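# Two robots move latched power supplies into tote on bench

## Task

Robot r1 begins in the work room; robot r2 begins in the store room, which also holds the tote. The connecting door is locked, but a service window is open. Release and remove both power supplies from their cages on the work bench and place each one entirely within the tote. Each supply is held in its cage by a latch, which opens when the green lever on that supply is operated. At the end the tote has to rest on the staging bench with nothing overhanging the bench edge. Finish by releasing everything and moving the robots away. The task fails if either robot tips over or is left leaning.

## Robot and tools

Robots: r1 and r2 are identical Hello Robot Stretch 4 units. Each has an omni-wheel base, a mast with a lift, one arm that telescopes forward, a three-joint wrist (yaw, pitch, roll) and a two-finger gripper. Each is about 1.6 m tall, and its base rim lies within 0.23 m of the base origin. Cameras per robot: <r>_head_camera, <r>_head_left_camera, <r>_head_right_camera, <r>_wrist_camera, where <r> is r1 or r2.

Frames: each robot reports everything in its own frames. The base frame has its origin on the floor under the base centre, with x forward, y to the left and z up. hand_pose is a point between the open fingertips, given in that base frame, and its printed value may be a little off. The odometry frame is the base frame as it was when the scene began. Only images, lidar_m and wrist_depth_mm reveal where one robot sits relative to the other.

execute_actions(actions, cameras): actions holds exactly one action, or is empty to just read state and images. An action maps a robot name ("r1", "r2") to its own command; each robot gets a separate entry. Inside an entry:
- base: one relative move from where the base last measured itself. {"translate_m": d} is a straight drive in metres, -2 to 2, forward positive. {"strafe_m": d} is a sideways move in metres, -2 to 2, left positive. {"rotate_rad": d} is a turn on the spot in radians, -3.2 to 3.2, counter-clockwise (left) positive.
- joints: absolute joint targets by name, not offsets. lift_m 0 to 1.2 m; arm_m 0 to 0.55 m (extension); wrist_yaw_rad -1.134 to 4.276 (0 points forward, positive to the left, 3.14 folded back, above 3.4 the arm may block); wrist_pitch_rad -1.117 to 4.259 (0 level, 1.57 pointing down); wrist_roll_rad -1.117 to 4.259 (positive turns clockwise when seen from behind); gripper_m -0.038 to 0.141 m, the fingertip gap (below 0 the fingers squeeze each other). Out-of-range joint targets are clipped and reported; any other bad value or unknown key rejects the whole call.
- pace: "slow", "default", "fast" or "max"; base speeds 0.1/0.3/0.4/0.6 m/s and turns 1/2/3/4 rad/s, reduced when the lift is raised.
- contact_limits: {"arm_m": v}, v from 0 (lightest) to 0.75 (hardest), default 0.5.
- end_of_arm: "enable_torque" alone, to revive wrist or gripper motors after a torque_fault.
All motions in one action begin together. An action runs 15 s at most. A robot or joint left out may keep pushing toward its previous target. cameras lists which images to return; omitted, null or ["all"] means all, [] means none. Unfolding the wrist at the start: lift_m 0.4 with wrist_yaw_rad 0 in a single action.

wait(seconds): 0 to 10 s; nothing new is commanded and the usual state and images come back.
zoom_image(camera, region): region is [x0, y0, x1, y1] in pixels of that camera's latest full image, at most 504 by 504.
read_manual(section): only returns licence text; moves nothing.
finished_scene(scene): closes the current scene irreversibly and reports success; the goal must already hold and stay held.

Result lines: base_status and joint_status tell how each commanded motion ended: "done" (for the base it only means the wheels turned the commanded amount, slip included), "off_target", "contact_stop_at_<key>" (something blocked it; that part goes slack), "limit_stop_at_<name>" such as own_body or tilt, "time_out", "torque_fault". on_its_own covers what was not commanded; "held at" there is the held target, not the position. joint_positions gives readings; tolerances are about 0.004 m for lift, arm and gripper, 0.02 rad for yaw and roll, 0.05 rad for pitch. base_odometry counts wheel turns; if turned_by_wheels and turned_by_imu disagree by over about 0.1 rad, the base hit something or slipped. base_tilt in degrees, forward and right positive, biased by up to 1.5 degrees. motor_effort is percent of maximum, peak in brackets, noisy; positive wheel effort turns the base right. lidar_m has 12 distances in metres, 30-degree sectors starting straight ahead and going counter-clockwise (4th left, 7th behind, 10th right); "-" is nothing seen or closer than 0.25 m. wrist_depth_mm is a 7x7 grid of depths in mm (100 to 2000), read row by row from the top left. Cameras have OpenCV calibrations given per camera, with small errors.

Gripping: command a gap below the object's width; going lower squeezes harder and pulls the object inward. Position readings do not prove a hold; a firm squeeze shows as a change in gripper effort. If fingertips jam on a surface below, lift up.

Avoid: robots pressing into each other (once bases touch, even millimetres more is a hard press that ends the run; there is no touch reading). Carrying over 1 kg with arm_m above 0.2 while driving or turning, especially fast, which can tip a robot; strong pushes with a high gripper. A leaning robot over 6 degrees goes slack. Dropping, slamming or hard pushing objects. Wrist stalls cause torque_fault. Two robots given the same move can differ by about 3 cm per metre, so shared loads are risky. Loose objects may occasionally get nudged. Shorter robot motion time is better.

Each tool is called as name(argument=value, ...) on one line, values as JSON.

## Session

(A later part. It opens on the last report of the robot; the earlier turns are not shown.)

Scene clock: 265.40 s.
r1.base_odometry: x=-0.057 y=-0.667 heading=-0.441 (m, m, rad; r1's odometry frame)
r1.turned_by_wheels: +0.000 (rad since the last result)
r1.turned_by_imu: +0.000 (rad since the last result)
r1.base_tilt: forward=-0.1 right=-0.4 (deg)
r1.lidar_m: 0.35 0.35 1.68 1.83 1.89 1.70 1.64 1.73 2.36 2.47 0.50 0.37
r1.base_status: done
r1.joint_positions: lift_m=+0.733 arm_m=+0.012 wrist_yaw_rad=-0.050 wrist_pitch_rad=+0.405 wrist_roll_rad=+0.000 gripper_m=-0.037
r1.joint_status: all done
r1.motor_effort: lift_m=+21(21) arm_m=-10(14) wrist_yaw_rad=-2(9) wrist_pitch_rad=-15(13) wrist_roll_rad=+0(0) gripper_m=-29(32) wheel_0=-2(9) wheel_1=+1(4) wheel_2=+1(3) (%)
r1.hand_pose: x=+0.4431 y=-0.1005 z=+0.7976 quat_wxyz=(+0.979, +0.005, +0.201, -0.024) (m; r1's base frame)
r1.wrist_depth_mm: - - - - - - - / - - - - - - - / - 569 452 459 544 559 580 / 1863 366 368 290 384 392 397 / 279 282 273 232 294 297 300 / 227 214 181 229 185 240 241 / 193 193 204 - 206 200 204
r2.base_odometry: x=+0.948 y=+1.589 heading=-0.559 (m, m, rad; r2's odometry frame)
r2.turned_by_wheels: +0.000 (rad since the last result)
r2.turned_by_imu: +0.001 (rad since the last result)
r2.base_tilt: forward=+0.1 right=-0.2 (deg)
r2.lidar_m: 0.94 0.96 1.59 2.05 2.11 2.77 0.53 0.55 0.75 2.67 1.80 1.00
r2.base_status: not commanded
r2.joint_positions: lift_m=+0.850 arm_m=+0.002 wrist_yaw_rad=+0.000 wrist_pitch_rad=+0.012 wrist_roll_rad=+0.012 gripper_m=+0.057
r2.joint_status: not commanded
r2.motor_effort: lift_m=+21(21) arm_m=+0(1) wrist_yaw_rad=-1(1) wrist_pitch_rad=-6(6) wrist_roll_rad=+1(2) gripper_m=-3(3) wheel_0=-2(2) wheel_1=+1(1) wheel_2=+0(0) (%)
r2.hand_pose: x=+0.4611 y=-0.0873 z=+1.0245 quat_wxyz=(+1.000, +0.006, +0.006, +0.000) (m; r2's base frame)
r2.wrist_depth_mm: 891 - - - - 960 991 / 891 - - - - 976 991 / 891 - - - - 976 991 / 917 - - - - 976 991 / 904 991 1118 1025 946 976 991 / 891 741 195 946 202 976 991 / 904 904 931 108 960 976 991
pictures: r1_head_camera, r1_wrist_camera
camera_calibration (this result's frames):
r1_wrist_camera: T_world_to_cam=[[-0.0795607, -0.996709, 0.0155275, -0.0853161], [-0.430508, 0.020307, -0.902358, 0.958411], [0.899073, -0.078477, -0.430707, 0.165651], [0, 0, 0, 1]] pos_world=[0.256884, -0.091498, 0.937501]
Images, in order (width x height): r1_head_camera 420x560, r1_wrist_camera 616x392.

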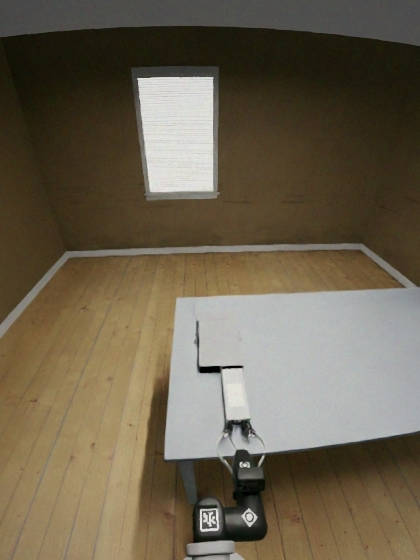

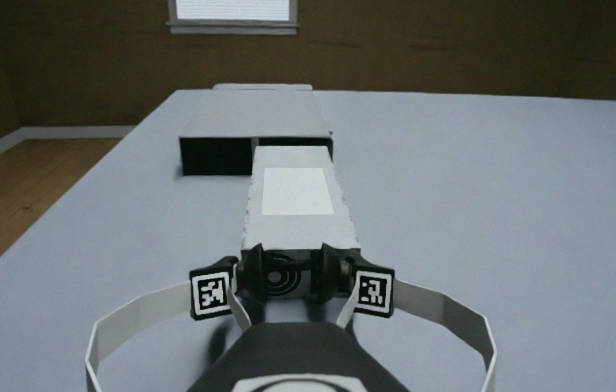

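execute_actions(actions=[{"r1":{"base":{"translate_m":-0.04},"pace":"slow"}}], cameras=[])

execute_actions(actions=[{"r1":{"base":{"translate_m":-0.02},"joints":{"gripper_m":0.11},"pace":"slow"}}], cameras=[])

execute_actions(actions=[{"r1":{"base":{"strafe_m":-0.019},"joints":{"lift_m":0.93,"wrist_yaw_rad":0}}}], cameras=[])

execute_actions(actions=[{"r1":{"joints":{"arm_m":0.27,"wrist_pitch_rad":1.1}}}], cameras=["r1_wrist_camera"])

Scene clock: 267.37 s.
r1.base_odometry: x=-0.093 y=-0.650 heading=-0.441 (m, m, rad; r1's odometry frame)
r1.turned_by_wheels: +0.000 (rad since the last result)
r1.turned_by_imu: +0.000 (rad since the last result)
r1.base_tilt: forward=-0.1 right=-0.4 (deg)
r1.lidar_m: 0.37 0.41 1.70 1.83 1.88 1.67 1.59 1.65 2.27 2.47 0.57 0.43
r1.base_status: done
r1.joint_positions: lift_m=+0.733 arm_m=+0.012 wrist_yaw_rad=-0.050 wrist_pitch_rad=+0.405 wrist_roll_rad=+0.000 gripper_m=-0.037
r1.joint_status: not commanded
r1.motor_effort: lift_m=+21(21) arm_m=-9(10) wrist_yaw_rad=-2(2) wrist_pitch_rad=-15(15) wrist_roll_rad=+0(1) gripper_m=-29(29) wheel_0=-3(5) wheel_1=-2(5) wheel_2=+2(5) (%)
r1.hand_pose: x=+0.4430 y=-0.1005 z=+0.7975 quat_wxyz=(+0.979, +0.005, +0.201, -0.024) (m; r1's base frame)
r1.wrist_depth_mm: - - - - - - - / - - 778 798 - - - / - 564 466 473 554 569 580 / 1808 364 366 290 384 389 394 / 278 285 273 232 294 297 300 / 228 216 181 230 185 241 242 / 195 197 204 - 213 215 228
r2.base_odometry: x=+0.948 y=+1.589 heading=-0.559 (m, m, rad; r2's odometry frame)
r2.turned_by_wheels: +0.000 (rad since the last result)
r2.turned_by_imu: +0.000 (rad since the last result)
r2.base_tilt: forward=+0.2 right=-0.2 (deg)
r2.lidar_m: 0.93 0.95 1.57 2.05 2.08 2.77 0.52 0.55 0.75 2.66 1.75 1.01
r2.base_status: not commanded
r2.joint_positions: lift_m=+0.850 arm_m=+0.002 wrist_yaw_rad=+0.000 wrist_pitch_rad=+0.012 wrist_roll_rad=+0.012 gripper_m=+0.057
r2.joint_status: not commanded
r2.motor_effort: lift_m=+21(21) arm_m=-1(0) wrist_yaw_rad=-1(0) wrist_pitch_rad=-6(6) wrist_roll_rad=-1(3) gripper_m=-3(3) wheel_0=-2(2) wheel_1=+1(1) wheel_2=+0(1) (%)
r2.hand_pose: x=+0.4611 y=-0.0873 z=+1.0245 quat_wxyz=(+1.000, +0.006, +0.006, +0.000) (m; r2's base frame)
r2.wrist_depth_mm: 891 - - - - 976 976 / 891 - - - - 976 991 / 891 - - - - 976 991 / 891 - - - - 976 991 / 891 991 1118 1042 960 976 991 / 904 741 195 931 202 976 991 / 891 904 917 108 960 976 991
pictures: none
No camera images: the call's "cameras" was empty. Leave "cameras" out to get every camera's image.

Scene clock: 272.40 s.
r1.base_odometry: x=-0.111 y=-0.642 heading=-0.441 (m, m, rad; r1's odometry frame)
r1.turned_by_wheels: +0.000 (rad since the last result)
r1.turned_by_imu: +0.000 (rad since the last result)
r1.base_tilt: forward=+0.0 right=-0.4 (deg)
r1.lidar_m: 0.42 0.42 1.73 1.82 1.85 1.64 1.57 1.64 2.29 2.48 0.58 0.49
r1.base_status: done
r1.joint_positions: lift_m=+0.733 arm_m=+0.012 wrist_yaw_rad=-0.049 wrist_pitch_rad=+0.402 wrist_roll_rad=+0.000 gripper_m=+0.110
r1.joint_status: all done
r1.motor_effort: lift_m=+21(21) arm_m=-9(9) wrist_yaw_rad=-4(8) wrist_pitch_rad=-7(16) wrist_roll_rad=+2(1) gripper_m=+1(29) wheel_0=+0(3) wheel_1=+0(2) wheel_2=-1(5) (%)
r1.hand_pose: x=+0.4433 y=-0.1003 z=+0.7983 quat_wxyz=(+0.980, +0.005, +0.200, -0.024) (m; r1's base frame)
r1.wrist_depth_mm: - - - - - - - / - - 798 831 - - - / - 569 469 484 549 574 597 / 1863 370 375 294 389 397 402 / 282 286 290 249 250 301 304 / 229 223 220 230 224 244 243 / 212 216 220 - 236 304 1098
r2.base_odometry: x=+0.948 y=+1.589 heading=-0.559 (m, m, rad; r2's odometry frame)
r2.turned_by_wheels: +0.000 (rad since the last result)
r2.turned_by_imu: +0.001 (rad since the last result)
r2.base_tilt: forward=+0.1 right=-0.2 (deg)
r2.lidar_m: 0.93 0.94 1.58 2.04 2.12 2.79 0.52 0.53 0.75 2.68 1.80 0.98
r2.base_status: not commanded
r2.joint_positions: lift_m=+0.850 arm_m=+0.002 wrist_yaw_rad=+0.000 wrist_pitch_rad=+0.012 wrist_roll_rad=+0.012 gripper_m=+0.057
r2.joint_status: not commanded
r2.motor_effort: lift_m=+21(21) arm_m=+0(1) wrist_yaw_rad=-1(1) wrist_pitch_rad=-7(6) wrist_roll_rad=-1(3) gripper_m=-2(2) wheel_0=-2(2) wheel_1=+1(1) wheel_2=+0(0) (%)
r2.hand_pose: x=+0.4611 y=-0.0873 z=+1.0245 quat_wxyz=(+1.000, +0.006, +0.006, +0.000) (m; r2's base frame)
r2.wrist_depth_mm: 891 - - - - 976 976 / 891 - - - - 960 991 / 891 - - - - 976 991 / 904 - - - - 976 991 / 891 991 1118 1042 960 976 991 / 904 741 195 931 202 976 991 / 904 904 931 108 960 976 976
pictures: none
No camera images: the call's "cameras" was empty. Leave "cameras" out to get every camera's image.

Scene clock: 274.30 s.
r1.base_odometry: x=-0.120 y=-0.659 heading=-0.441 (m, m, rad; r1's odometry frame)
r1.turned_by_wheels: +0.000 (rad since the last result)
r1.turned_by_imu: +0.000 (rad since the last result)
r1.base_tilt: forward=-0.1 right=-0.3 (deg)
r1.lidar_m: 0.39 0.41 1.74 1.84 1.87 1.63 1.56 1.64 2.27 2.46 0.60 0.42
r1.base_status: done
r1.joint_positions: lift_m=+0.930 arm_m=+0.012 wrist_yaw_rad=+0.000 wrist_pitch_rad=+0.402 wrist_roll_rad=+0.000 gripper_m=+0.110
r1.joint_status: all done
r1.motor_effort: lift_m=+23(23) arm_m=-9(9) wrist_yaw_rad=-1(1) wrist_pitch_rad=-7(9) wrist_roll_rad=+0(1) gripper_m=+0(1) wheel_0=+0(10) wheel_1=+0(6) wheel_2=-1(0) (%)
r1.hand_pose: x=+0.4479 y=-0.0875 z=+0.9951 quat_wxyz=(+0.980, +0.000, +0.200, +0.000) (m; r1's base frame)
r1.wrist_depth_mm: - - - - - - - / - - - - - - - / - - - - - - - / - - 759 750 820 854 854 / 1808 1756 574 580 603 640 640 / 1499 484 469 455 477 512 521 / 1281 415 439 - 449 430 439
r2.base_odometry: x=+0.948 y=+1.589 heading=-0.559 (m, m, rad; r2's odometry frame)
r2.turned_by_wheels: +0.000 (rad since the last result)
r2.turned_by_imu: +0.000 (rad since the last result)
r2.base_tilt: forward=+0.2 right=-0.2 (deg)
r2.lidar_m: 0.93 0.95 1.59 2.04 2.11 2.79 0.54 0.54 0.72 2.66 1.78 1.00
r2.base_status: not commanded
r2.joint_positions: lift_m=+0.850 arm_m=+0.002 wrist_yaw_rad=+0.000 wrist_pitch_rad=+0.012 wrist_roll_rad=+0.012 gripper_m=+0.057
r2.joint_status: not commanded
r2.motor_effort: lift_m=+21(21) arm_m=+0(0) wrist_yaw_rad=-1(1) wrist_pitch_rad=-7(7) wrist_roll_rad=-3(2) gripper_m=-2(3) wheel_0=-2(2) wheel_1=+1(1) wheel_2=+0(0) (%)
r2.hand_pose: x=+0.4611 y=-0.0873 z=+1.0245 quat_wxyz=(+1.000, +0.006, +0.006, +0.000) (m; r2's base frame)
r2.wrist_depth_mm: 904 - - - - 976 991 / 891 - - - - 976 976 / 878 - - - - 976 991 / 891 - - - - 976 991 / 891 991 1118 1025 960 976 991 / 904 741 195 946 202 976 991 / 891 904 931 108 946 976 991
pictures: none
No camera images: the call's "cameras" was empty. Leave "cameras" out to get every camera's image.

Scene clock: 276.20 s.
r1.base_odometry: x=-0.120 y=-0.659 heading=-0.441 (m, m, rad; r1's odometry frame)
r1.turned_by_wheels: +0.000 (rad since the last result)
r1.turned_by_imu: +0.000 (rad since the last result)
r1.base_tilt: forward=-0.1 right=-0.3 (deg)
r1.lidar_m: 0.40 0.43 1.73 1.85 1.88 1.65 1.57 1.65 2.29 2.46 0.58 0.42
r1.base_status: not commanded
r1.joint_positions: lift_m=+0.930 arm_m=+0.268 wrist_yaw_rad=+0.000 wrist_pitch_rad=+1.101 wrist_roll_rad=+0.000 gripper_m=+0.110
r1.joint_status: all done
r1.motor_effort: lift_m=+23(23) arm_m=+9(7) wrist_yaw_rad=-2(1) wrist_pitch_rad=-3(4) wrist_roll_rad=+2(1) gripper_m=-1(1) wheel_0=+0(0) wheel_1=-1(0) wheel_2=-1(1) (%)
r1.hand_pose: x=+0.5699 y=-0.0874 z=+0.8508 quat_wxyz=(+0.852, +0.000, +0.523, +0.000) (m; r1's base frame)
r1.wrist_depth_mm: 1366 404 349 359 424 430 442 / 1255 375 327 332 392 402 407 / 1160 349 353 355 366 373 379 / 332 329 332 319 343 347 351 / 309 309 309 278 317 325 329 / 289 287 289 259 296 306 309 / 276 276 282 - 287 291 291
r2.base_odometry: x=+0.948 y=+1.589 heading=-0.559 (m, m, rad; r2's odometry frame)
r2.turned_by_wheels: +0.000 (rad since the last result)
r2.turned_by_imu: +0.000 (rad since the last result)
r2.base_tilt: forward=+0.2 right=-0.2 (deg)
r2.lidar_m: 0.93 0.94 1.55 2.05 2.11 2.77 0.54 0.55 0.72 2.67 1.78 0.98
r2.base_status: not commanded
r2.joint_positions: lift_m=+0.850 arm_m=+0.002 wrist_yaw_rad=+0.000 wrist_pitch_rad=+0.012 wrist_roll_rad=+0.012 gripper_m=+0.057
r2.joint_status: not commanded
r2.motor_effort: lift_m=+21(21) arm_m=-1(0) wrist_yaw_rad=-1(1) wrist_pitch_rad=-6(7) wrist_roll_rad=-3(2) gripper_m=-3(3) wheel_0=-2(2) wheel_1=+1(1) wheel_2=+0(0) (%)
r2.hand_pose: x=+0.4611 y=-0.0873 z=+1.0245 quat_wxyz=(+1.000, +0.006, +0.006, +0.000) (m; r2's base frame)
r2.wrist_depth_mm: 891 - - - - 976 991 / 891 - - - - 976 976 / 904 - - - - 976 991 / 904 - - - - 976 991 / 891 991 1118 1042 946 976 976 / 904 741 195 931 202 976 991 / 891 917 917 108 960 976 991
pictures: r1_wrist_camera
camera_calibration (this result's frames):
r1_wrist_camera: T_world_to_cam=[[-0.0127059, -0.99944, 0.0309666, -0.114425], [-0.909302, -0.0013336, -0.416135, 0.91808], [0.415944, -0.0334454, -0.908775, 0.761594], [0, 0, 0, 1]] pos_world=[0.516578, -0.0876651, 1.07771]
Images, in order (width x height): r1_wrist_camera 616x392.

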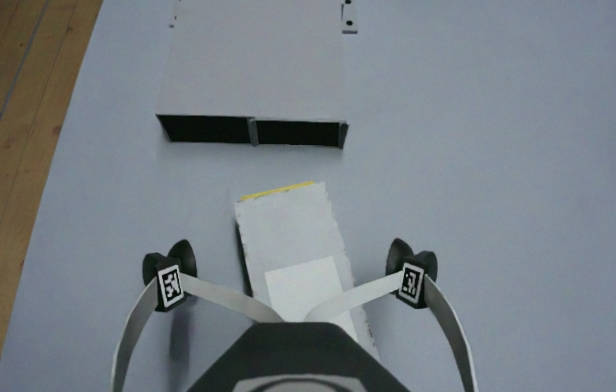

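execute_actions(actions=[{"r1":{"base":{"strafe_m":-0.048},"joints":{"arm_m":0.23,"wrist_yaw_rad":0.25,"lift_m":0.91}}}], cameras=["r1_wrist_camera","r1_head_camera"])

Scene clock: 277.50 s.
r1.base_odometry: x=-0.140 y=-0.702 heading=-0.441 (m, m, rad; r1's odometry frame)
r1.turned_by_wheels: +0.000 (rad since the last result)
r1.turned_by_imu: +0.000 (rad since the last result)
r1.base_tilt: forward=+0.0 right=-0.3 (deg)
r1.lidar_m: 0.39 0.41 1.75 1.88 1.96 1.66 1.57 1.62 2.27 2.40 0.60 0.44
r1.base_status: done
r1.joint_positions: lift_m=+0.910 arm_m=+0.232 wrist_yaw_rad=+0.250 wrist_pitch_rad=+1.101 wrist_roll_rad=+0.000 gripper_m=+0.110
r1.joint_status: all done
r1.motor_effort: lift_m=+18(21) arm_m=-9(11) wrist_yaw_rad=+0(2) wrist_pitch_rad=-3(4) wrist_roll_rad=-1(2) gripper_m=-1(0) wheel_0=-1(11) wheel_1=+1(7) wheel_2=+0(0) (%)
r1.hand_pose: x=+0.5507 y=-0.0524 z=+0.8312 quat_wxyz=(+0.846, -0.065, +0.519, +0.106) (m; r1's base frame)
r1.wrist_depth_mm: 1366 387 329 330 387 407 413 / 1229 353 353 317 364 377 382 / 1098 330 334 338 343 347 353 / 306 309 309 276 322 327 329 / 287 291 289 258 298 304 309 / 272 270 247 240 277 287 289 / 257 259 265 - 270 272 276
r2.base_odometry: x=+0.948 y=+1.589 heading=-0.559 (m, m, rad; r2's odometry frame)
r2.turned_by_wheels: +0.000 (rad since the last result)
r2.turned_by_imu: +0.000 (rad since the last result)
r2.base_tilt: forward=+0.1 right=-0.2 (deg)
r2.lidar_m: 0.92 0.95 1.59 2.03 2.11 2.77 0.51 0.57 0.75 2.69 1.75 1.00
r2.base_status: not commanded
r2.joint_positions: lift_m=+0.850 arm_m=+0.002 wrist_yaw_rad=+0.000 wrist_pitch_rad=+0.012 wrist_roll_rad=+0.012 gripper_m=+0.057
r2.joint_status: not commanded
r2.motor_effort: lift_m=+21(21) arm_m=+0(0) wrist_yaw_rad=-1(1) wrist_pitch_rad=-7(7) wrist_roll_rad=-1(4) gripper_m=-3(3) wheel_0=-2(2) wheel_1=+1(1) wheel_2=+0(0) (%)
r2.hand_pose: x=+0.4611 y=-0.0873 z=+1.0245 quat_wxyz=(+1.000, +0.006, +0.006, +0.000) (m; r2's base frame)
r2.wrist_depth_mm: 891 - - - - 976 991 / 891 - - - - 976 991 / 891 - - - - 976 991 / 904 - - - - 976 991 / 891 991 1138 1025 960 976 991 / 891 741 195 946 202 960 991 / 904 904 931 108 960 976 991
pictures: r1_head_camera, r1_wrist_camera
camera_calibration (this result's frames):
r1_wrist_camera: T_world_to_cam=[[0.234581, -0.971603, 0.0309624, -0.213823], [-0.880821, -0.225922, -0.41607, 0.864998], [0.41125, 0.0703297, -0.908805, 0.760974], [0, 0, 0, 1]] pos_world=[0.499117, -0.0658489, 1.0581]
Images, in order (width x height): r1_head_camera 420x560, r1_wrist_camera 616x392.

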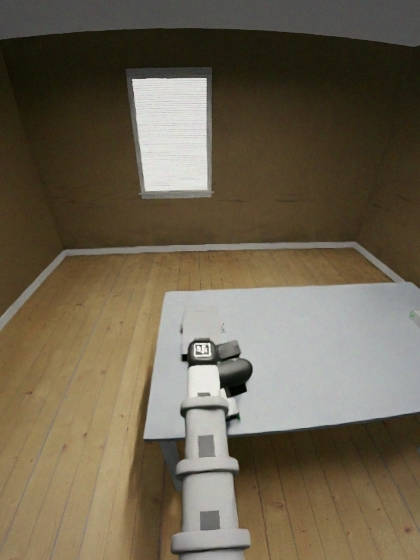

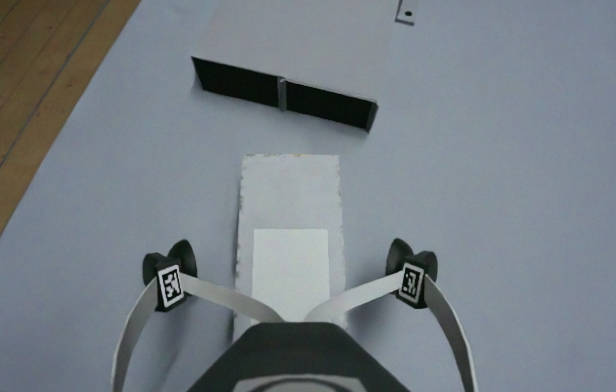

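Aligned. Lower and grip.

execute_actions(actions=[{"r1":{"joints":{"lift_m":0.864,"gripper_m":0.08}}}], cameras=["r1_wrist_camera"])

execute_actions(actions=[{"r1":{"joints":{"gripper_m":0.0}}}], cameras=["r1_wrist_camera"])

Scene clock: 278.73 s.
r1.base_odometry: x=-0.140 y=-0.702 heading=-0.441 (m, m, rad; r1's odometry frame)
r1.turned_by_wheels: +0.000 (rad since the last result)
r1.turned_by_imu: +0.000 (rad since the last result)
r1.base_tilt: forward=-0.1 right=-0.3 (deg)
r1.lidar_m: 0.39 0.42 1.80 1.90 1.95 1.65 1.57 1.65 2.26 2.41 0.59 0.43
r1.base_status: not commanded
r1.joint_positions: lift_m=+0.864 arm_m=+0.232 wrist_yaw_rad=+0.250 wrist_pitch_rad=+1.101 wrist_roll_rad=+0.000 gripper_m=+0.080
r1.joint_status: all done
r1.motor_effort: lift_m=+17(18) arm_m=-9(9) wrist_yaw_rad=-2(1) wrist_pitch_rad=-4(3) wrist_roll_rad=-2(1) gripper_m=-2(1) wheel_0=-1(1) wheel_1=+1(1) wheel_2=-1(1) (%)
r1.hand_pose: x=+0.5507 y=-0.0524 z=+0.7853 quat_wxyz=(+0.846, -0.065, +0.519, +0.106) (m; r1's base frame)
r1.wrist_depth_mm: 1308 322 312 276 285 343 349 / 301 300 304 306 309 320 324 / 276 281 279 240 290 294 298 / 258 263 258 225 271 276 278 / 243 247 213 211 253 259 260 / 229 229 196 198 200 244 245 / 218 218 223 - 229 229 231
r2.base_odometry: x=+0.948 y=+1.589 heading=-0.559 (m, m, rad; r2's odometry frame)
r2.turned_by_wheels: +0.000 (rad since the last result)
r2.turned_by_imu: +0.000 (rad since the last result)
r2.base_tilt: forward=+0.1 right=-0.1 (deg)
r2.lidar_m: 0.92 0.95 1.55 2.05 2.10 2.81 0.55 0.55 0.74 2.66 1.80 0.99
r2.base_status: not commanded
r2.joint_positions: lift_m=+0.850 arm_m=+0.002 wrist_yaw_rad=+0.000 wrist_pitch_rad=+0.012 wrist_roll_rad=+0.012 gripper_m=+0.057
r2.joint_status: not commanded
r2.motor_effort: lift_m=+20(21) arm_m=+0(1) wrist_yaw_rad=-1(1) wrist_pitch_rad=-6(6) wrist_roll_rad=-1(1) gripper_m=-3(2) wheel_0=-2(3) wheel_1=+1(1) wheel_2=-1(0) (%)
r2.hand_pose: x=+0.4611 y=-0.0873 z=+1.0245 quat_wxyz=(+1.000, +0.006, +0.006, +0.000) (m; r2's base frame)
r2.wrist_depth_mm: 891 - - - - 976 991 / 891 - - - - 960 991 / 891 - - - - 976 991 / 904 - - - - 976 991 / 891 991 1118 1025 960 976 991 / 891 741 195 931 202 976 991 / 891 904 917 108 960 976 991
pictures: r1_wrist_camera
camera_calibration (this result's frames):
r1_wrist_camera: T_world_to_cam=[[0.234619, -0.971594, 0.0309623, -0.212408], [-0.880812, -0.225956, -0.41607, 0.845867], [0.411247, 0.0703459, -0.908805, 0.719302], [0, 0, 0, 1]] pos_world=[0.499074, -0.0658452, 1.01222]
Images, in order (width x height): r1_wrist_camera 616x392.

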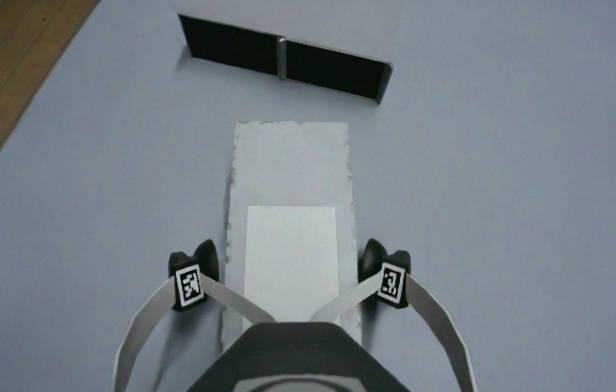

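Scene clock: 280.33 s.
r1.base_odometry: x=-0.140 y=-0.702 heading=-0.441 (m, m, rad; r1's odometry frame)
r1.turned_by_wheels: +0.000 (rad since the last result)
r1.turned_by_imu: +0.000 (rad since the last result)
r1.base_tilt: forward=+0.0 right=-0.4 (deg)
r1.lidar_m: 0.40 0.44 1.78 1.90 1.95 1.63 1.58 1.65 2.28 2.40 0.60 0.44
r1.base_status: not commanded
r1.joint_positions: lift_m=+0.864 arm_m=+0.232 wrist_yaw_rad=+0.250 wrist_pitch_rad=+1.105 wrist_roll_rad=+0.000 gripper_m=+0.001
r1.joint_status: all done
r1.motor_effort: lift_m=+21(21) arm_m=-9(9) wrist_yaw_rad=-1(3) wrist_pitch_rad=-15(17) wrist_roll_rad=+1(1) gripper_m=-32(31) wheel_0=-1(1) wheel_1=+1(1) wheel_2=-1(0) (%)
r1.hand_pose: x=+0.5497 y=-0.0526 z=+0.7844 quat_wxyz=(+0.845, -0.065, +0.521, +0.106) (m; r1's base frame)
r1.wrist_depth_mm: 1255 312 310 272 274 334 342 / 296 294 297 300 304 310 312 / 271 274 273 221 285 289 291 / 253 257 255 206 266 271 273 / 240 242 196 194 249 254 255 / 225 171 181 182 185 233 240 / 214 217 219 - 226 226 228
r2.base_odometry: x=+0.948 y=+1.589 heading=-0.559 (m, m, rad; r2's odometry frame)
r2.turned_by_wheels: +0.000 (rad since the last result)
r2.turned_by_imu: +0.000 (rad since the last result)
r2.base_tilt: forward=+0.2 right=-0.2 (deg)
r2.lidar_m: 0.94 0.97 1.57 2.03 2.10 2.75 0.53 0.57 0.77 2.68 1.76 1.01
r2.base_status: not commanded
r2.joint_positions: lift_m=+0.850 arm_m=+0.002 wrist_yaw_rad=+0.000 wrist_pitch_rad=+0.012 wrist_roll_rad=+0.012 gripper_m=+0.057
r2.joint_status: not commanded
r2.motor_effort: lift_m=+21(21) arm_m=-1(0) wrist_yaw_rad=-1(1) wrist_pitch_rad=-7(7) wrist_roll_rad=-4(0) gripper_m=-1(2) wheel_0=-2(2) wheel_1=+1(1) wheel_2=+0(0) (%)
r2.hand_pose: x=+0.4611 y=-0.0873 z=+1.0245 quat_wxyz=(+1.000, +0.006, +0.006, +0.000) (m; r2's base frame)
r2.wrist_depth_mm: 891 - - - - 960 991 / 891 - - - - 976 991 / 891 - - - - 960 991 / 904 - - - - 976 991 / 891 991 1118 1025 960 960 991 / 904 732 195 946 202 976 991 / 904 904 917 108 960 976 1008
pictures: r1_wrist_camera
camera_calibration (this result's frames):
r1_wrist_camera: T_world_to_cam=[[0.235059, -0.971486, 0.0310147, -0.212626], [-0.882371, -0.226661, -0.412365, 0.842464], [0.407637, 0.0695635, -0.91049, 0.722155], [0, 0, 0, 1]] pos_world=[0.498969, -0.0658443, 1.01151]
Images, in order (width x height): r1_wrist_camera 616x392.

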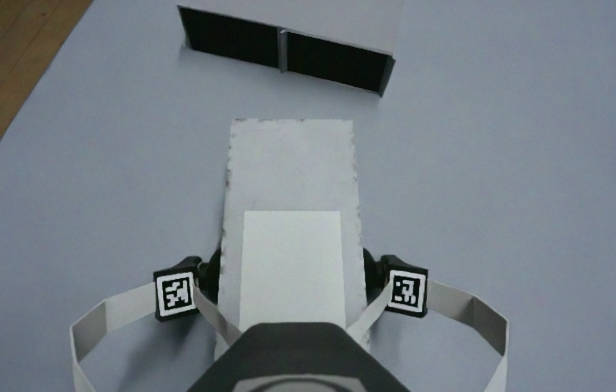

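execute_actions(actions=[{"r1":{"joints":{"lift_m":1.04,"arm_m":0.08,"wrist_yaw_rad":0}}}], cameras=[])

execute_actions(actions=[{"r1":{"base":{"rotate_rad":1.3},"pace":"slow"},"r2":{"joints":{"lift_m":1.1,"gripper_m":0.11}}}], cameras=["r1_head_camera"])

Scene clock: 282.27 s.
r1.base_odometry: x=-0.140 y=-0.702 heading=-0.441 (m, m, rad; r1's odometry frame)
r1.turned_by_wheels: +0.000 (rad since the last result)
r1.turned_by_imu: +0.000 (rad since the last result)
r1.base_tilt: forward=-0.1 right=-0.4 (deg)
r1.lidar_m: 0.28 0.43 1.78 1.89 1.96 1.65 1.57 1.64 2.29 2.41 0.59 0.30
r1.base_status: not commanded
r1.joint_positions: lift_m=+1.040 arm_m=+0.082 wrist_yaw_rad=+0.000 wrist_pitch_rad=+1.105 wrist_roll_rad=+0.000 gripper_m=+0.001
r1.joint_status: all done
r1.motor_effort: lift_m=+26(27) arm_m=-9(10) wrist_yaw_rad=-2(10) wrist_pitch_rad=-14(16) wrist_roll_rad=+0(0) gripper_m=-30(32) wheel_0=-1(1) wheel_1=+1(1) wheel_2=-1(1) (%)
r1.hand_pose: x=+0.3821 y=-0.0874 z=+0.9600 quat_wxyz=(+0.851, +0.000, +0.525, +0.000) (m; r1's base frame)
r1.wrist_depth_mm: 1499 549 496 554 569 574 580 / 1366 504 512 521 525 530 544 / 1308 477 466 221 492 500 504 / 1205 442 436 206 459 466 473 / 1138 421 197 193 430 442 449 / 1078 171 181 182 185 1118 1160 / 1025 1060 1060 - 1078 1078 1078
r2.base_odometry: x=+0.948 y=+1.589 heading=-0.559 (m, m, rad; r2's odometry frame)
r2.turned_by_wheels: +0.000 (rad since the last result)
r2.turned_by_imu: +0.000 (rad since the last result)
r2.base_tilt: forward=+0.1 right=-0.1 (deg)
r2.lidar_m: 0.94 0.97 1.59 2.05 2.13 2.77 0.52 0.55 0.74 2.67 1.80 0.98
r2.base_status: not commanded
r2.joint_positions: lift_m=+0.850 arm_m=+0.002 wrist_yaw_rad=+0.000 wrist_pitch_rad=+0.012 wrist_roll_rad=+0.012 gripper_m=+0.057
r2.joint_status: not commanded
r2.motor_effort: lift_m=+21(21) arm_m=+0(0) wrist_yaw_rad=-1(1) wrist_pitch_rad=-7(6) wrist_roll_rad=-2(1) gripper_m=-4(3) wheel_0=-2(2) wheel_1=+1(1) wheel_2=-1(0) (%)
r2.hand_pose: x=+0.4611 y=-0.0873 z=+1.0245 quat_wxyz=(+1.000, +0.006, +0.006, +0.000) (m; r2's base frame)
r2.wrist_depth_mm: 891 - - - - 976 991 / 891 - - - - 976 991 / 878 - - - - 976 991 / 891 - - - - 976 991 / 891 991 1138 1042 946 976 991 / 904 741 195 946 202 976 991 / 904 917 931 108 960 960 976
pictures: none
No camera images: the call's "cameras" was empty. Leave "cameras" out to get every camera's image.

Scene clock: 284.83 s.
r1.base_odometry: x=-0.140 y=-0.702 heading=+0.859 (m, m, rad; r1's odometry frame)
r1.turned_by_wheels: +1.300 (rad since the last result)
r1.turned_by_imu: +1.316 (rad since the last result)
r1.base_tilt: forward=+0.0 right=-0.4 (deg)
r1.lidar_m: 0.27 1.90 1.85 1.57 1.58 1.82 2.42 0.89 0.48 0.41 0.40 0.28
r1.base_status: done
r1.joint_positions: lift_m=+1.040 arm_m=+0.082 wrist_yaw_rad=+0.000 wrist_pitch_rad=+1.105 wrist_roll_rad=+0.000 gripper_m=+0.001
r1.joint_status: not commanded
r1.motor_effort: lift_m=+26(26) arm_m=-9(9) wrist_yaw_rad=-2(4) wrist_pitch_rad=-15(14) wrist_roll_rad=+0(2) gripper_m=-30(33) wheel_0=+0(4) wheel_1=+0(4) wheel_2=+1(5) (%)
r1.hand_pose: x=+0.3822 y=-0.0874 z=+0.9600 quat_wxyz=(+0.851, +0.000, +0.525, +0.000) (m; r1's base frame)
r1.wrist_depth_mm: 1499 1537 1537 1576 1576 1576 1661 / 1430 1366 1430 1464 1464 1499 1499 / 1336 1308 1308 221 1336 1366 1430 / 1229 1229 1229 207 1281 1308 1366 / 1138 1182 197 193 1205 1229 1229 / 1078 171 181 182 185 1118 1160 / 1025 1060 1025 - 1098 1078 1098
r2.base_odometry: x=+0.948 y=+1.589 heading=-0.559 (m, m, rad; r2's odometry frame)
r2.turned_by_wheels: +0.000 (rad since the last result)
r2.turned_by_imu: +0.001 (rad since the last result)
r2.base_tilt: forward=+0.1 right=-0.2 (deg)
r2.lidar_m: 0.94 0.95 1.56 2.03 2.10 2.78 0.52 0.56 0.75 2.65 1.79 1.00
r2.base_status: not commanded
r2.joint_positions: lift_m=+1.100 arm_m=+0.002 wrist_yaw_rad=+0.000 wrist_pitch_rad=+0.012 wrist_roll_rad=+0.012 gripper_m=+0.110
r2.joint_status: all done
r2.motor_effort: lift_m=+22(24) arm_m=-1(1) wrist_yaw_rad=-1(1) wrist_pitch_rad=-6(6) wrist_roll_rad=-1(4) gripper_m=-1(2) wheel_0=-2(2) wheel_1=+1(1) wheel_2=+0(0) (%)
r2.hand_pose: x=+0.4611 y=-0.0873 z=+1.2744 quat_wxyz=(+1.000, +0.006, +0.006, +0.000) (m; r2's base frame)
r2.wrist_depth_mm: 778 798 809 831 854 960 976 / 891 991 - - - 976 991 / 891 - - - - 976 991 / 891 - - - - 976 991 / 891 - - - - 976 991 / 891 991 202 - 1042 976 976 / 891 878 904 108 904 854 991
pictures: r1_head_camera
Images, in order (width x height): r1_head_camera 420x560.

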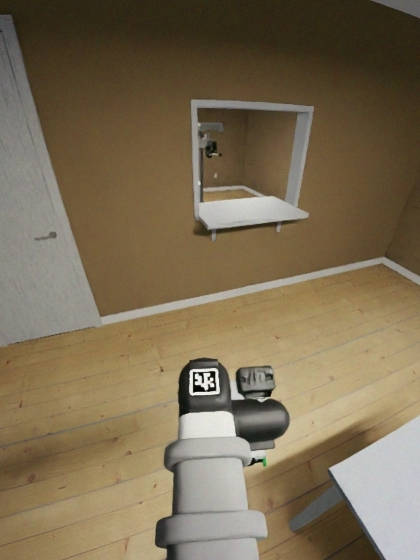

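execute_actions(actions=[{"r1":{"base":{"translate_m":1.3},"pace":"fast"},"r2":{"joints":{"wrist_pitch_rad":1.1}}}], cameras=[])

execute_actions(actions=[{"r1":{"base":{"rotate_rad":0.3}}}], cameras=[])

execute_actions(actions=[{"r1":{"base":{"strafe_m":-0.55}}}], cameras=["r1_head_camera","r2_head_camera"])

Scene clock: 290.60 s.
r1.base_odometry: x=+0.709 y=+0.282 heading=+0.859 (m, m, rad; r1's odometry frame)
r1.turned_by_wheels: +0.000 (rad since the last result)
r1.turned_by_imu: +0.002 (rad since the last result)
r1.base_tilt: forward=+0.0 right=-0.4 (deg)
r1.lidar_m: 0.27 0.65 0.76 1.26 1.92 2.24 3.67 1.08 1.24 2.84 0.89 0.28
r1.base_status: done
r1.joint_positions: lift_m=+1.040 arm_m=+0.082 wrist_yaw_rad=+0.000 wrist_pitch_rad=+1.105 wrist_roll_rad=+0.000 gripper_m=+0.001
r1.joint_status: not commanded
r1.motor_effort: lift_m=+26(26) arm_m=-9(9) wrist_yaw_rad=-1(0) wrist_pitch_rad=-14(16) wrist_roll_rad=+1(2) gripper_m=-31(31) wheel_0=-1(6) wheel_1=-1(7) wheel_2=+0(9) (%)
r1.hand_pose: x=+0.3821 y=-0.0874 z=+0.9600 quat_wxyz=(+0.851, +0.000, +0.525, +0.000) (m; r1's base frame)
r1.wrist_depth_mm: 384 415 439 359 362 368 377 / 445 484 535 332 336 343 355 / 530 591 621 221 338 1008 1205 / 661 759 768 206 1229 1308 1336 / 878 1008 196 194 1182 1205 1205 / 1098 171 181 182 185 1098 1160 / 1025 1025 1060 - 1078 1078 1078
r2.base_odometry: x=+0.948 y=+1.589 heading=-0.559 (m, m, rad; r2's odometry frame)
r2.turned_by_wheels: +0.000 (rad since the last result)
r2.turned_by_imu: +0.001 (rad since the last result)
r2.base_tilt: forward=+0.1 right=-0.2 (deg)
r2.lidar_m: 0.92 0.96 1.58 2.06 2.12 2.77 0.52 0.56 0.71 2.66 1.77 1.01
r2.base_status: not commanded
r2.joint_positions: lift_m=+1.100 arm_m=+0.002 wrist_yaw_rad=+0.000 wrist_pitch_rad=+1.101 wrist_roll_rad=+0.012 gripper_m=+0.110
r2.joint_status: all done
r2.motor_effort: lift_m=+22(22) arm_m=-1(1) wrist_yaw_rad=-1(1) wrist_pitch_rad=-2(6) wrist_roll_rad=-3(1) gripper_m=+0(1) wheel_0=-2(2) wheel_1=+1(1) wheel_2=+0(0) (%)
r2.hand_pose: x=+0.3033 y=-0.0874 z=+1.0208 quat_wxyz=(+0.852, +0.005, +0.523, -0.003) (m; r2's base frame)
r2.wrist_depth_mm: 976 1008 1025 1060 1098 1138 1182 / 1138 1182 1205 1255 1308 1366 1430 / 1366 1430 1430 1464 1464 1464 1430 / 1397 1366 1397 1366 1366 1366 1336 / 1281 1281 1281 1281 1281 1255 1255 / 1205 1205 201 1182 1138 1160 1182 / 1118 1118 1118 108 1118 1078 1098
pictures: none
No camera images: the call's "cameras" was empty. Leave "cameras" out to get every camera's image.

Scene clock: 291.80 s.
r1.base_odometry: x=+0.709 y=+0.282 heading=+1.159 (m, m, rad; r1's odometry frame)
r1.turned_by_wheels: +0.300 (rad since the last result)
r1.turned_by_imu: +0.304 (rad since the last result)
r1.base_tilt: forward=-0.1 right=-0.4 (deg)
r1.lidar_m: 0.27 0.67 0.97 1.91 2.03 2.80 1.06 1.11 2.93 2.34 0.62 0.29
r1.base_status: done
r1.joint_positions: lift_m=+1.040 arm_m=+0.082 wrist_yaw_rad=+0.000 wrist_pitch_rad=+1.105 wrist_roll_rad=+0.000 gripper_m=+0.001
r1.joint_status: not commanded
r1.motor_effort: lift_m=+26(26) arm_m=-9(9) wrist_yaw_rad=-2(5) wrist_pitch_rad=-16(14) wrist_roll_rad=-2(1) gripper_m=-32(31) wheel_0=+0(7) wheel_1=+0(2) wheel_2=+0(6) (%)
r1.hand_pose: x=+0.3821 y=-0.0874 z=+0.9600 quat_wxyz=(+0.851, +0.000, +0.525, +0.000) (m; r1's base frame)
r1.wrist_depth_mm: 415 421 415 413 397 370 377 / 500 504 504 500 492 342 349 / 640 640 585 221 627 322 324 / 878 878 768 206 842 304 304 / 1118 1160 197 194 1078 1205 1182 / 1078 171 180 182 185 1118 1160 / 1025 1025 1060 - 1098 1098 1118
r2.base_odometry: x=+0.948 y=+1.589 heading=-0.559 (m, m, rad; r2's odometry frame)
r2.turned_by_wheels: +0.000 (rad since the last result)
r2.turned_by_imu: +0.000 (rad since the last result)
r2.base_tilt: forward=+0.1 right=-0.2 (deg)
r2.lidar_m: 0.94 0.97 1.58 2.04 2.08 2.76 0.54 0.56 0.73 2.67 1.78 1.00
r2.base_status: not commanded
r2.joint_positions: lift_m=+1.100 arm_m=+0.002 wrist_yaw_rad=+0.000 wrist_pitch_rad=+1.101 wrist_roll_rad=+0.012 gripper_m=+0.110
r2.joint_status: not commanded
r2.motor_effort: lift_m=+22(22) arm_m=-1(1) wrist_yaw_rad=+0(1) wrist_pitch_rad=-2(2) wrist_roll_rad=-1(1) gripper_m=-2(1) wheel_0=-2(2) wheel_1=+1(1) wheel_2=+0(0) (%)
r2.hand_pose: x=+0.3033 y=-0.0874 z=+1.0208 quat_wxyz=(+0.852, +0.005, +0.523, -0.003) (m; r2's base frame)
r2.wrist_depth_mm: 991 1008 1025 1060 1098 1138 1182 / 1138 1160 1229 1255 1308 1366 1397 / 1366 1397 1464 1430 1464 1464 1464 / 1366 1397 1366 1397 1366 1366 1366 / 1308 1308 1281 1281 1281 1255 1281 / 1205 1205 202 1205 1138 1160 1182 / 1118 1118 1118 108 1118 1098 1098
pictures: none
No camera images: the call's "cameras" was empty. Leave "cameras" out to get every camera's image.

Scene clock: 294.97 s.
r1.base_odometry: x=+1.213 y=+0.062 heading=+1.159 (m, m, rad; r1's odometry frame)
r1.turned_by_wheels: +0.000 (rad since the last result)
r1.turned_by_imu: +0.001 (rad since the last result)
r1.base_tilt: forward=-0.1 right=-0.4 (deg)
r1.lidar_m: 0.27 0.43 0.92 2.46 2.58 1.08 1.06 3.17 2.36 2.28 0.59 0.28
r1.base_status: done
r1.joint_positions: lift_m=+1.040 arm_m=+0.082 wrist_yaw_rad=+0.000 wrist_pitch_rad=+1.105 wrist_roll_rad=+0.000 gripper_m=+0.001
r1.joint_status: not commanded
r1.motor_effort: lift_m=+25(26) arm_m=-9(9) wrist_yaw_rad=-2(3) wrist_pitch_rad=-14(14) wrist_roll_rad=-2(0) gripper_m=-32(31) wheel_0=-2(6) wheel_1=+1(9) wheel_2=+0(1) (%)
r1.hand_pose: x=+0.3821 y=-0.0874 z=+0.9601 quat_wxyz=(+0.851, +0.000, +0.525, +0.000) (m; r1's base frame)
r1.wrist_depth_mm: 343 347 353 357 362 368 375 / 319 324 329 332 336 342 349 / 300 301 300 221 315 317 322 / 283 286 283 207 293 298 300 / 1118 1138 197 194 298 1182 1182 / 1078 171 181 182 185 1118 1138 / 1025 1060 1042 - 1098 1098 1078
r2.base_odometry: x=+0.948 y=+1.589 heading=-0.559 (m, m, rad; r2's odometry frame)
r2.turned_by_wheels: +0.000 (rad since the last result)
r2.turned_by_imu: +0.001 (rad since the last result)
r2.base_tilt: forward=+0.1 right=-0.2 (deg)
r2.lidar_m: 0.92 0.95 1.59 2.05 2.10 2.80 0.54 0.57 0.73 2.66 1.79 1.01
r2.base_status: not commanded
r2.joint_positions: lift_m=+1.100 arm_m=+0.002 wrist_yaw_rad=+0.000 wrist_pitch_rad=+1.101 wrist_roll_rad=+0.012 gripper_m=+0.110
r2.joint_status: not commanded
r2.motor_effort: lift_m=+22(22) arm_m=+0(0) wrist_yaw_rad=+0(1) wrist_pitch_rad=-2(2) wrist_roll_rad=+1(1) gripper_m=-2(1) wheel_0=-2(2) wheel_1=+1(1) wheel_2=+0(0) (%)
r2.hand_pose: x=+0.3033 y=-0.0874 z=+1.0208 quat_wxyz=(+0.852, +0.005, +0.523, -0.003) (m; r2's base frame)
r2.wrist_depth_mm: 991 1008 1025 1060 1098 1138 1182 / 1160 1160 1229 1255 1308 1366 1397 / 1366 1397 1430 1430 1430 1499 1464 / 1397 1397 1366 1397 1366 1366 1366 / 1308 1255 1308 1281 1281 1255 1255 / 1205 1205 202 1182 1160 1182 1182 / 1138 1118 1138 108 1118 1098 1118
pictures: r1_head_camera, r2_head_camera
Images, in order (width x height): r1_head_camera 420x560, r2_head_camera 420x560.

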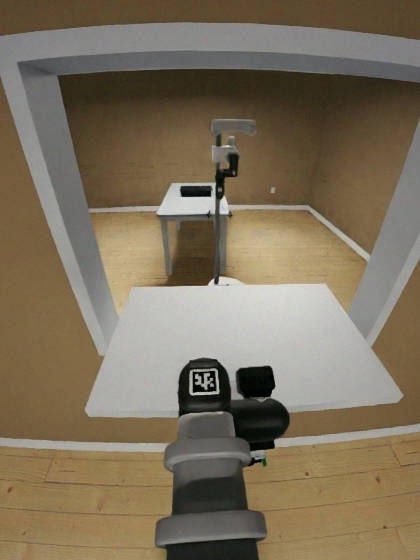

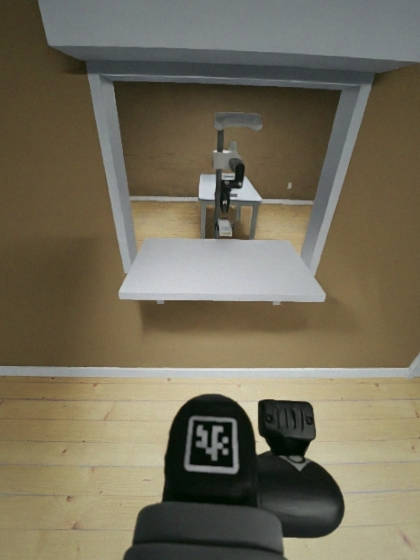

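execute_actions(actions=[])

Scene clock: 295.63 s.
r1.base_odometry: x=+1.213 y=+0.062 heading=+1.159 (m, m, rad; r1's odometry frame)
r1.turned_by_wheels: +0.000 (rad since the last result)
r1.turned_by_imu: +0.000 (rad since the last result)
r1.base_tilt: forward=-0.1 right=-0.4 (deg)
r1.lidar_m: 0.27 0.44 0.95 2.46 2.61 1.11 1.06 3.17 2.35 2.27 0.59 0.29
r1.base_status: done
r1.joint_positions: lift_m=+1.040 arm_m=+0.082 wrist_yaw_rad=+0.000 wrist_pitch_rad=+1.105 wrist_roll_rad=+0.000 gripper_m=+0.001
r1.joint_status: not commanded
r1.motor_effort: lift_m=+25(26) arm_m=-9(9) wrist_yaw_rad=-2(3) wrist_pitch_rad=-14(14) wrist_roll_rad=+2(0) gripper_m=-32(31) wheel_0=-2(6) wheel_1=+1(9) wheel_2=+0(1) (%)
r1.hand_pose: x=+0.3821 y=-0.0874 z=+0.9601 quat_wxyz=(+0.851, +0.000, +0.525, +0.000) (m; r1's base frame)
r1.wrist_depth_mm: 345 347 349 359 362 370 377 / 319 324 327 330 336 343 347 / 300 301 298 222 315 320 324 / 283 286 282 206 293 297 300 / 1118 1138 197 193 300 1160 1205 / 1078 171 180 182 185 1118 1160 / 1042 1042 1042 - 1098 1098 1098
r2.base_odometry: x=+0.948 y=+1.589 heading=-0.559 (m, m, rad; r2's odometry frame)
r2.turned_by_wheels: +0.000 (rad since the last result)
r2.turned_by_imu: +0.000 (rad since the last result)
r2.base_tilt: forward=+0.1 right=-0.1 (deg)
r2.lidar_m: 0.91 0.96 1.56 2.04 2.12 2.75 0.54 0.56 0.75 2.68 1.77 1.00
r2.base_status: not commanded
r2.joint_positions: lift_m=+1.100 arm_m=+0.002 wrist_yaw_rad=+0.000 wrist_pitch_rad=+1.101 wrist_roll_rad=+0.012 gripper_m=+0.110
r2.joint_status: not commanded
r2.motor_effort: lift_m=+22(22) arm_m=+0(0) wrist_yaw_rad=+0(1) wrist_pitch_rad=-2(2) wrist_roll_rad=-3(1) gripper_m=+0(1) wheel_0=-2(2) wheel_1=+1(1) wheel_2=+0(0) (%)
r2.hand_pose: x=+0.3033 y=-0.0874 z=+1.0208 quat_wxyz=(+0.852, +0.005, +0.523, -0.003) (m; r2's base frame)
r2.wrist_depth_mm: 976 1008 1042 1060 1098 1138 1182 / 1138 1182 1205 1255 1308 1366 1430 / 1366 1397 1464 1464 1464 1464 1464 / 1397 1397 1366 1397 1366 1366 1366 / 1308 1281 1281 1281 1255 1229 1229 / 1182 1205 201 1182 1160 1160 1160 / 1118 1118 1118 108 1118 1098 1118
pictures: r1_head_camera, r1_head_left_camera, r1_head_right_camera, r1_wrist_camera, r2_head_camera, r2_head_left_camera, r2_head_right_camera, r2_wrist_camera
camera_calibration (this result's frames):
r1_wrist_camera: T_world_to_cam=[[-0.0126792, -0.999439, 0.0310098, -0.120258], [-0.910976, -0.00124047, -0.412457, 0.789854], [0.412264, -0.0334788, -0.910449, 0.94203], [0, 0, 0, 1]] pos_world=[0.329648, -0.0876724, 1.18718]
r2_wrist_camera: T_world_to_cam=[[-0.0474991, -0.998819, -0.0102074, -0.0668894], [-0.88933, 0.0469406, -0.454851, 0.800541], [0.454793, -0.0125273, -0.890509, 1.00271], [0, 0, 0, 1]] pos_world=[0.25274, -0.091827, 1.25637]
Images, in order (width x height): r1_head_camera 420x560, r1_head_left_camera 420x672, r1_head_right_camera 420x672, r1_wrist_camera 616x392, r2_head_camera 420x560, r2_head_left_camera 420x672, r2_head_right_camera 420x672, r2_wrist_camera 616x392.

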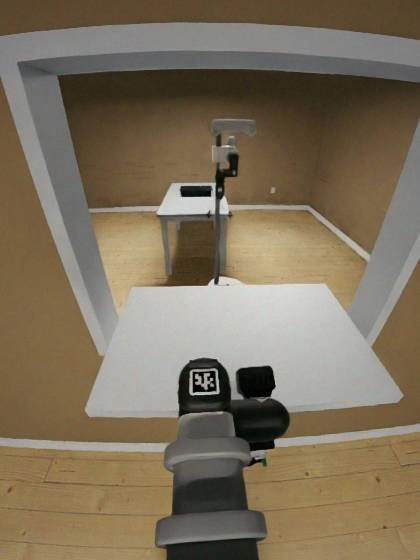

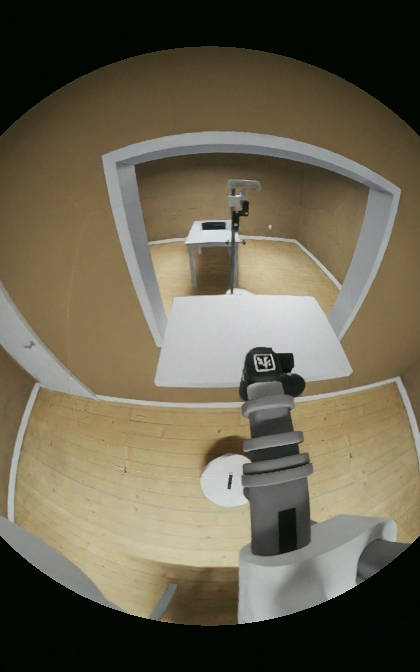

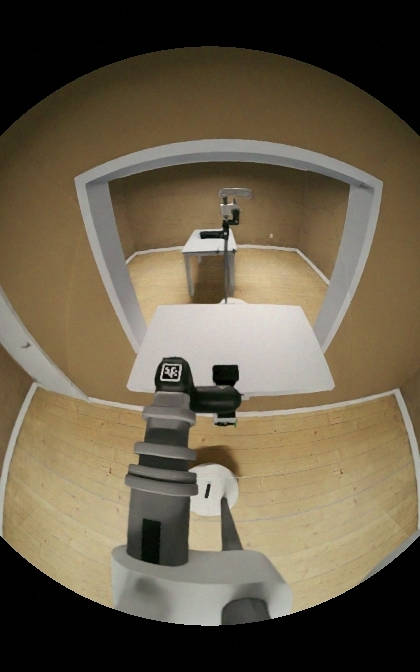

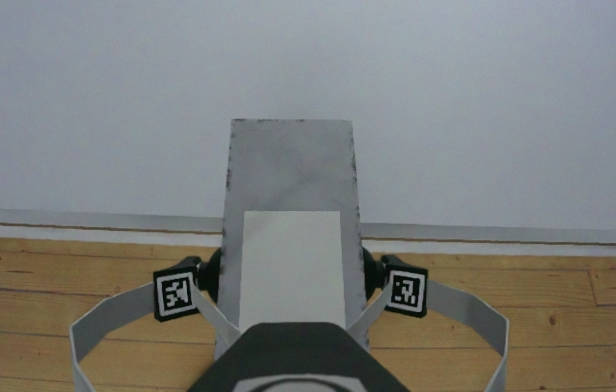

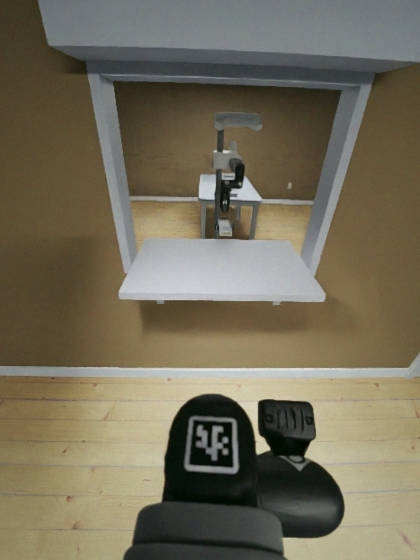

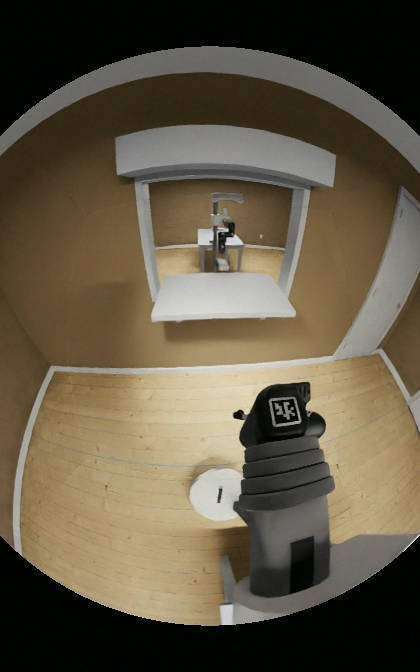

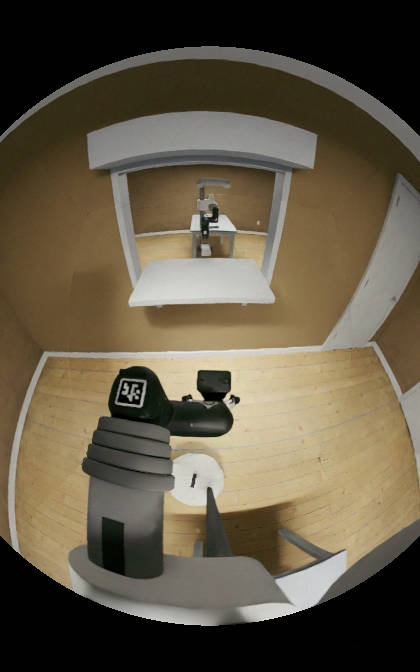

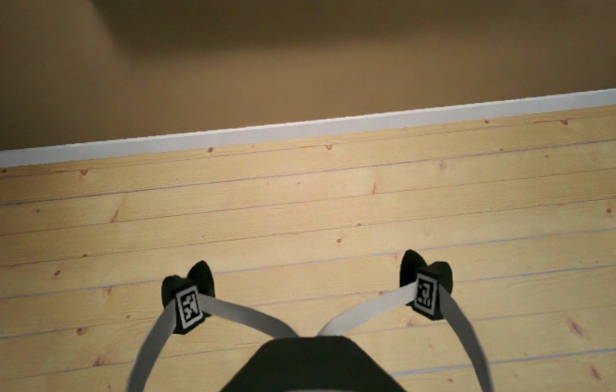

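execute_actions(actions=[{"r1":{"joints":{"arm_m":0.45}},"r2":{"base":{"translate_m":0.3}}}], cameras=["r1_wrist_camera","r2_head_camera"])

execute_actions(actions=[{"r1":{"joints":{"lift_m":1.018},"pace":"slow"},"r2":{"base":{"strafe_m":0.04}}}], cameras=["r1_wrist_camera","r2_head_camera"])

Scene clock: 298.40 s.
r1.base_odometry: x=+1.213 y=+0.062 heading=+1.159 (m, m, rad; r1's odometry frame)
r1.turned_by_wheels: +0.000 (rad since the last result)
r1.turned_by_imu: +0.000 (rad since the last result)
r1.base_tilt: forward=-0.1 right=-0.4 (deg)
r1.lidar_m: 0.41 0.44 0.95 2.46 2.59 1.10 1.06 3.19 2.35 2.26 0.59 0.42
r1.base_status: not commanded
r1.joint_positions: lift_m=+1.040 arm_m=+0.448 wrist_yaw_rad=+0.000 wrist_pitch_rad=+1.104 wrist_roll_rad=+0.000 gripper_m=+0.001
r1.joint_status: all done
r1.motor_effort: lift_m=+25(25) arm_m=+9(13) wrist_yaw_rad=-3(2) wrist_pitch_rad=-14(17) wrist_roll_rad=-1(1) gripper_m=-31(32) wheel_0=-2(2) wheel_1=+1(1) wheel_2=+0(0) (%)
r1.hand_pose: x=+0.7490 y=-0.0874 z=+0.9601 quat_wxyz=(+0.851, +0.000, +0.525, +0.000) (m; r1's base frame)
r1.wrist_depth_mm: 342 340 345 355 357 364 1618 / 315 322 324 329 332 338 345 / 296 301 298 222 310 317 320 / 279 281 279 206 291 296 298 / 260 265 196 194 274 278 279 / 247 171 180 182 185 254 263 / 233 237 239 - 246 246 249
r2.base_odometry: x=+1.202 y=+1.430 heading=-0.559 (m, m, rad; r2's odometry frame)
r2.turned_by_wheels: +0.000 (rad since the last result)
r2.turned_by_imu: +0.001 (rad since the last result)
r2.base_tilt: forward=+0.2 right=-0.2 (deg)
r2.lidar_m: 0.62 0.67 1.16 2.08 2.13 2.83 0.83 0.89 2.77 2.66 1.33 0.70
r2.base_status: done
r2.joint_positions: lift_m=+1.100 arm_m=+0.002 wrist_yaw_rad=+0.000 wrist_pitch_rad=+1.101 wrist_roll_rad=+0.012 gripper_m=+0.110
r2.joint_status: not commanded
r2.motor_effort: lift_m=+22(23) arm_m=-1(0) wrist_yaw_rad=-1(1) wrist_pitch_rad=-2(3) wrist_roll_rad=-2(0) gripper_m=-1(1) wheel_0=+4(7) wheel_1=+1(7) wheel_2=-3(10) (%)
r2.hand_pose: x=+0.3032 y=-0.0874 z=+1.0208 quat_wxyz=(+0.852, +0.005, +0.523, -0.003) (m; r2's base frame)
r2.wrist_depth_mm: 496 500 492 504 504 508 798 / 778 809 831 866 891 931 976 / 931 976 1008 1042 1098 1182 1205 / 1160 1205 1255 1308 1336 1336 1366 / 1308 1281 1281 1281 1255 1281 1255 / 1229 1205 202 1205 1138 1160 1182 / 1138 1118 1118 108 1118 1098 1098
pictures: r1_wrist_camera, r2_head_camera
camera_calibration (this result's frames):
r1_wrist_camera: T_world_to_cam=[[-0.0124474, -0.999442, 0.0310049, -0.115744], [-0.910813, -0.00146286, -0.412816, 1.12436], [0.412631, -0.0333781, -0.910287, 0.790375], [0, 0, 0, 1]] pos_world=[0.696511, -0.0876536, 1.18721]
Images, in order (width x height): r1_wrist_camera 616x392, r2_head_camera 420x560.

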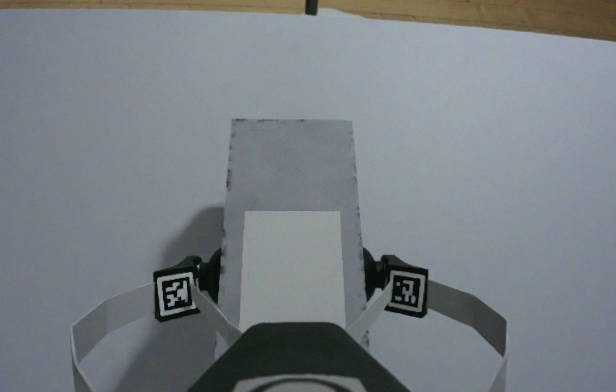

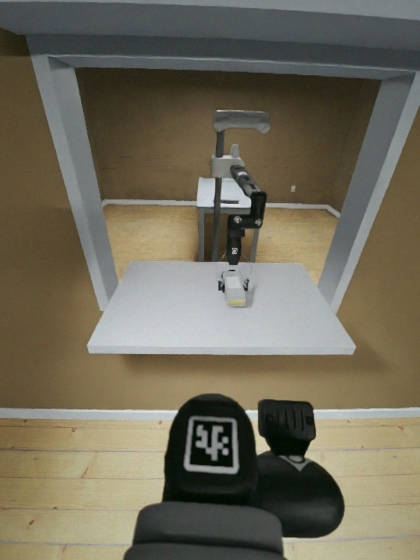

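Scene clock: 299.43 s.
r1.base_odometry: x=+1.213 y=+0.062 heading=+1.159 (m, m, rad; r1's odometry frame)
r1.turned_by_wheels: +0.000 (rad since the last result)
r1.turned_by_imu: +0.000 (rad since the last result)
r1.base_tilt: forward=-0.1 right=-0.4 (deg)
r1.lidar_m: 0.40 0.43 0.95 2.47 2.59 1.10 1.07 3.17 2.33 2.28 0.59 0.45
r1.base_status: not commanded
r1.joint_positions: lift_m=+1.018 arm_m=+0.448 wrist_yaw_rad=+0.000 wrist_pitch_rad=+1.105 wrist_roll_rad=+0.000 gripper_m=+0.001
r1.joint_status: all done
r1.motor_effort: lift_m=+22(25) arm_m=+9(9) wrist_yaw_rad=-3(3) wrist_pitch_rad=-14(14) wrist_roll_rad=-1(1) gripper_m=-32(31) wheel_0=-2(2) wheel_1=+1(1) wheel_2=+0(0) (%)
r1.hand_pose: x=+0.7490 y=-0.0874 z=+0.9384 quat_wxyz=(+0.851, +0.000, +0.525, +0.000) (m; r1's base frame)
r1.wrist_depth_mm: 312 317 320 327 330 336 345 / 291 294 297 303 307 314 317 / 271 274 274 221 287 290 293 / 254 257 254 207 267 272 274 / 241 242 196 193 251 254 257 / 226 172 181 182 186 236 242 / 214 217 219 - 226 227 230
r2.base_odometry: x=+1.223 y=+1.464 heading=-0.559 (m, m, rad; r2's odometry frame)
r2.turned_by_wheels: +0.000 (rad since the last result)
r2.turned_by_imu: +0.000 (rad since the last result)
r2.base_tilt: forward=+0.1 right=-0.2 (deg)
r2.lidar_m: 0.61 0.67 1.18 2.01 2.09 2.74 0.84 0.89 2.84 2.70 1.32 0.68
r2.base_status: done
r2.joint_positions: lift_m=+1.100 arm_m=+0.002 wrist_yaw_rad=+0.000 wrist_pitch_rad=+1.101 wrist_roll_rad=+0.012 gripper_m=+0.110
r2.joint_status: not commanded
r2.motor_effort: lift_m=+22(22) arm_m=-1(1) wrist_yaw_rad=-1(1) wrist_pitch_rad=-2(2) wrist_roll_rad=-2(2) gripper_m=-1(0) wheel_0=-2(9) wheel_1=+1(11) wheel_2=+0(3) (%)
r2.hand_pose: x=+0.3032 y=-0.0874 z=+1.0208 quat_wxyz=(+0.852, +0.005, +0.523, -0.003) (m; r2's base frame)
r2.wrist_depth_mm: 500 496 496 504 496 504 525 / 504 809 831 854 891 931 976 / 931 960 1008 1060 1098 1160 1205 / 1160 1205 1281 1336 1336 1336 1366 / 1281 1281 1281 1281 1255 1255 1255 / 1205 1205 202 1182 1160 1160 1182 / 1118 1098 1118 108 1138 1098 1098
pictures: r1_wrist_camera, r2_head_camera
camera_calibration (this result's frames):
r1_wrist_camera: T_world_to_cam=[[-0.0124705, -0.999441, 0.0310072, -0.115061], [-0.910892, -0.00143646, -0.412642, 1.11526], [0.412456, -0.0333901, -0.910365, 0.770841], [0, 0, 0, 1]] pos_world=[0.696506, -0.0876558, 1.16552]
Images, in order (width x height): r1_wrist_camera 616x392, r2_head_camera 420x560.

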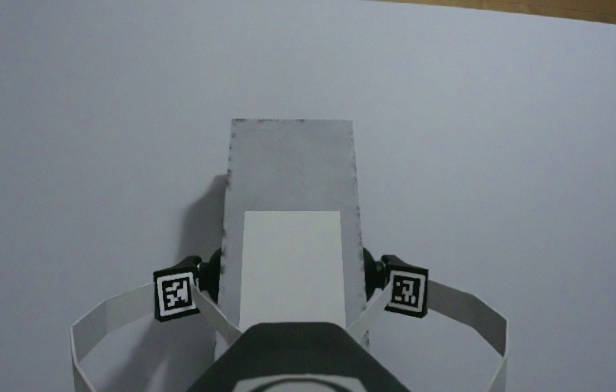

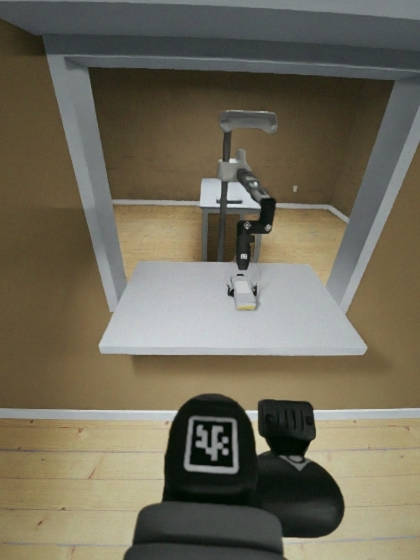

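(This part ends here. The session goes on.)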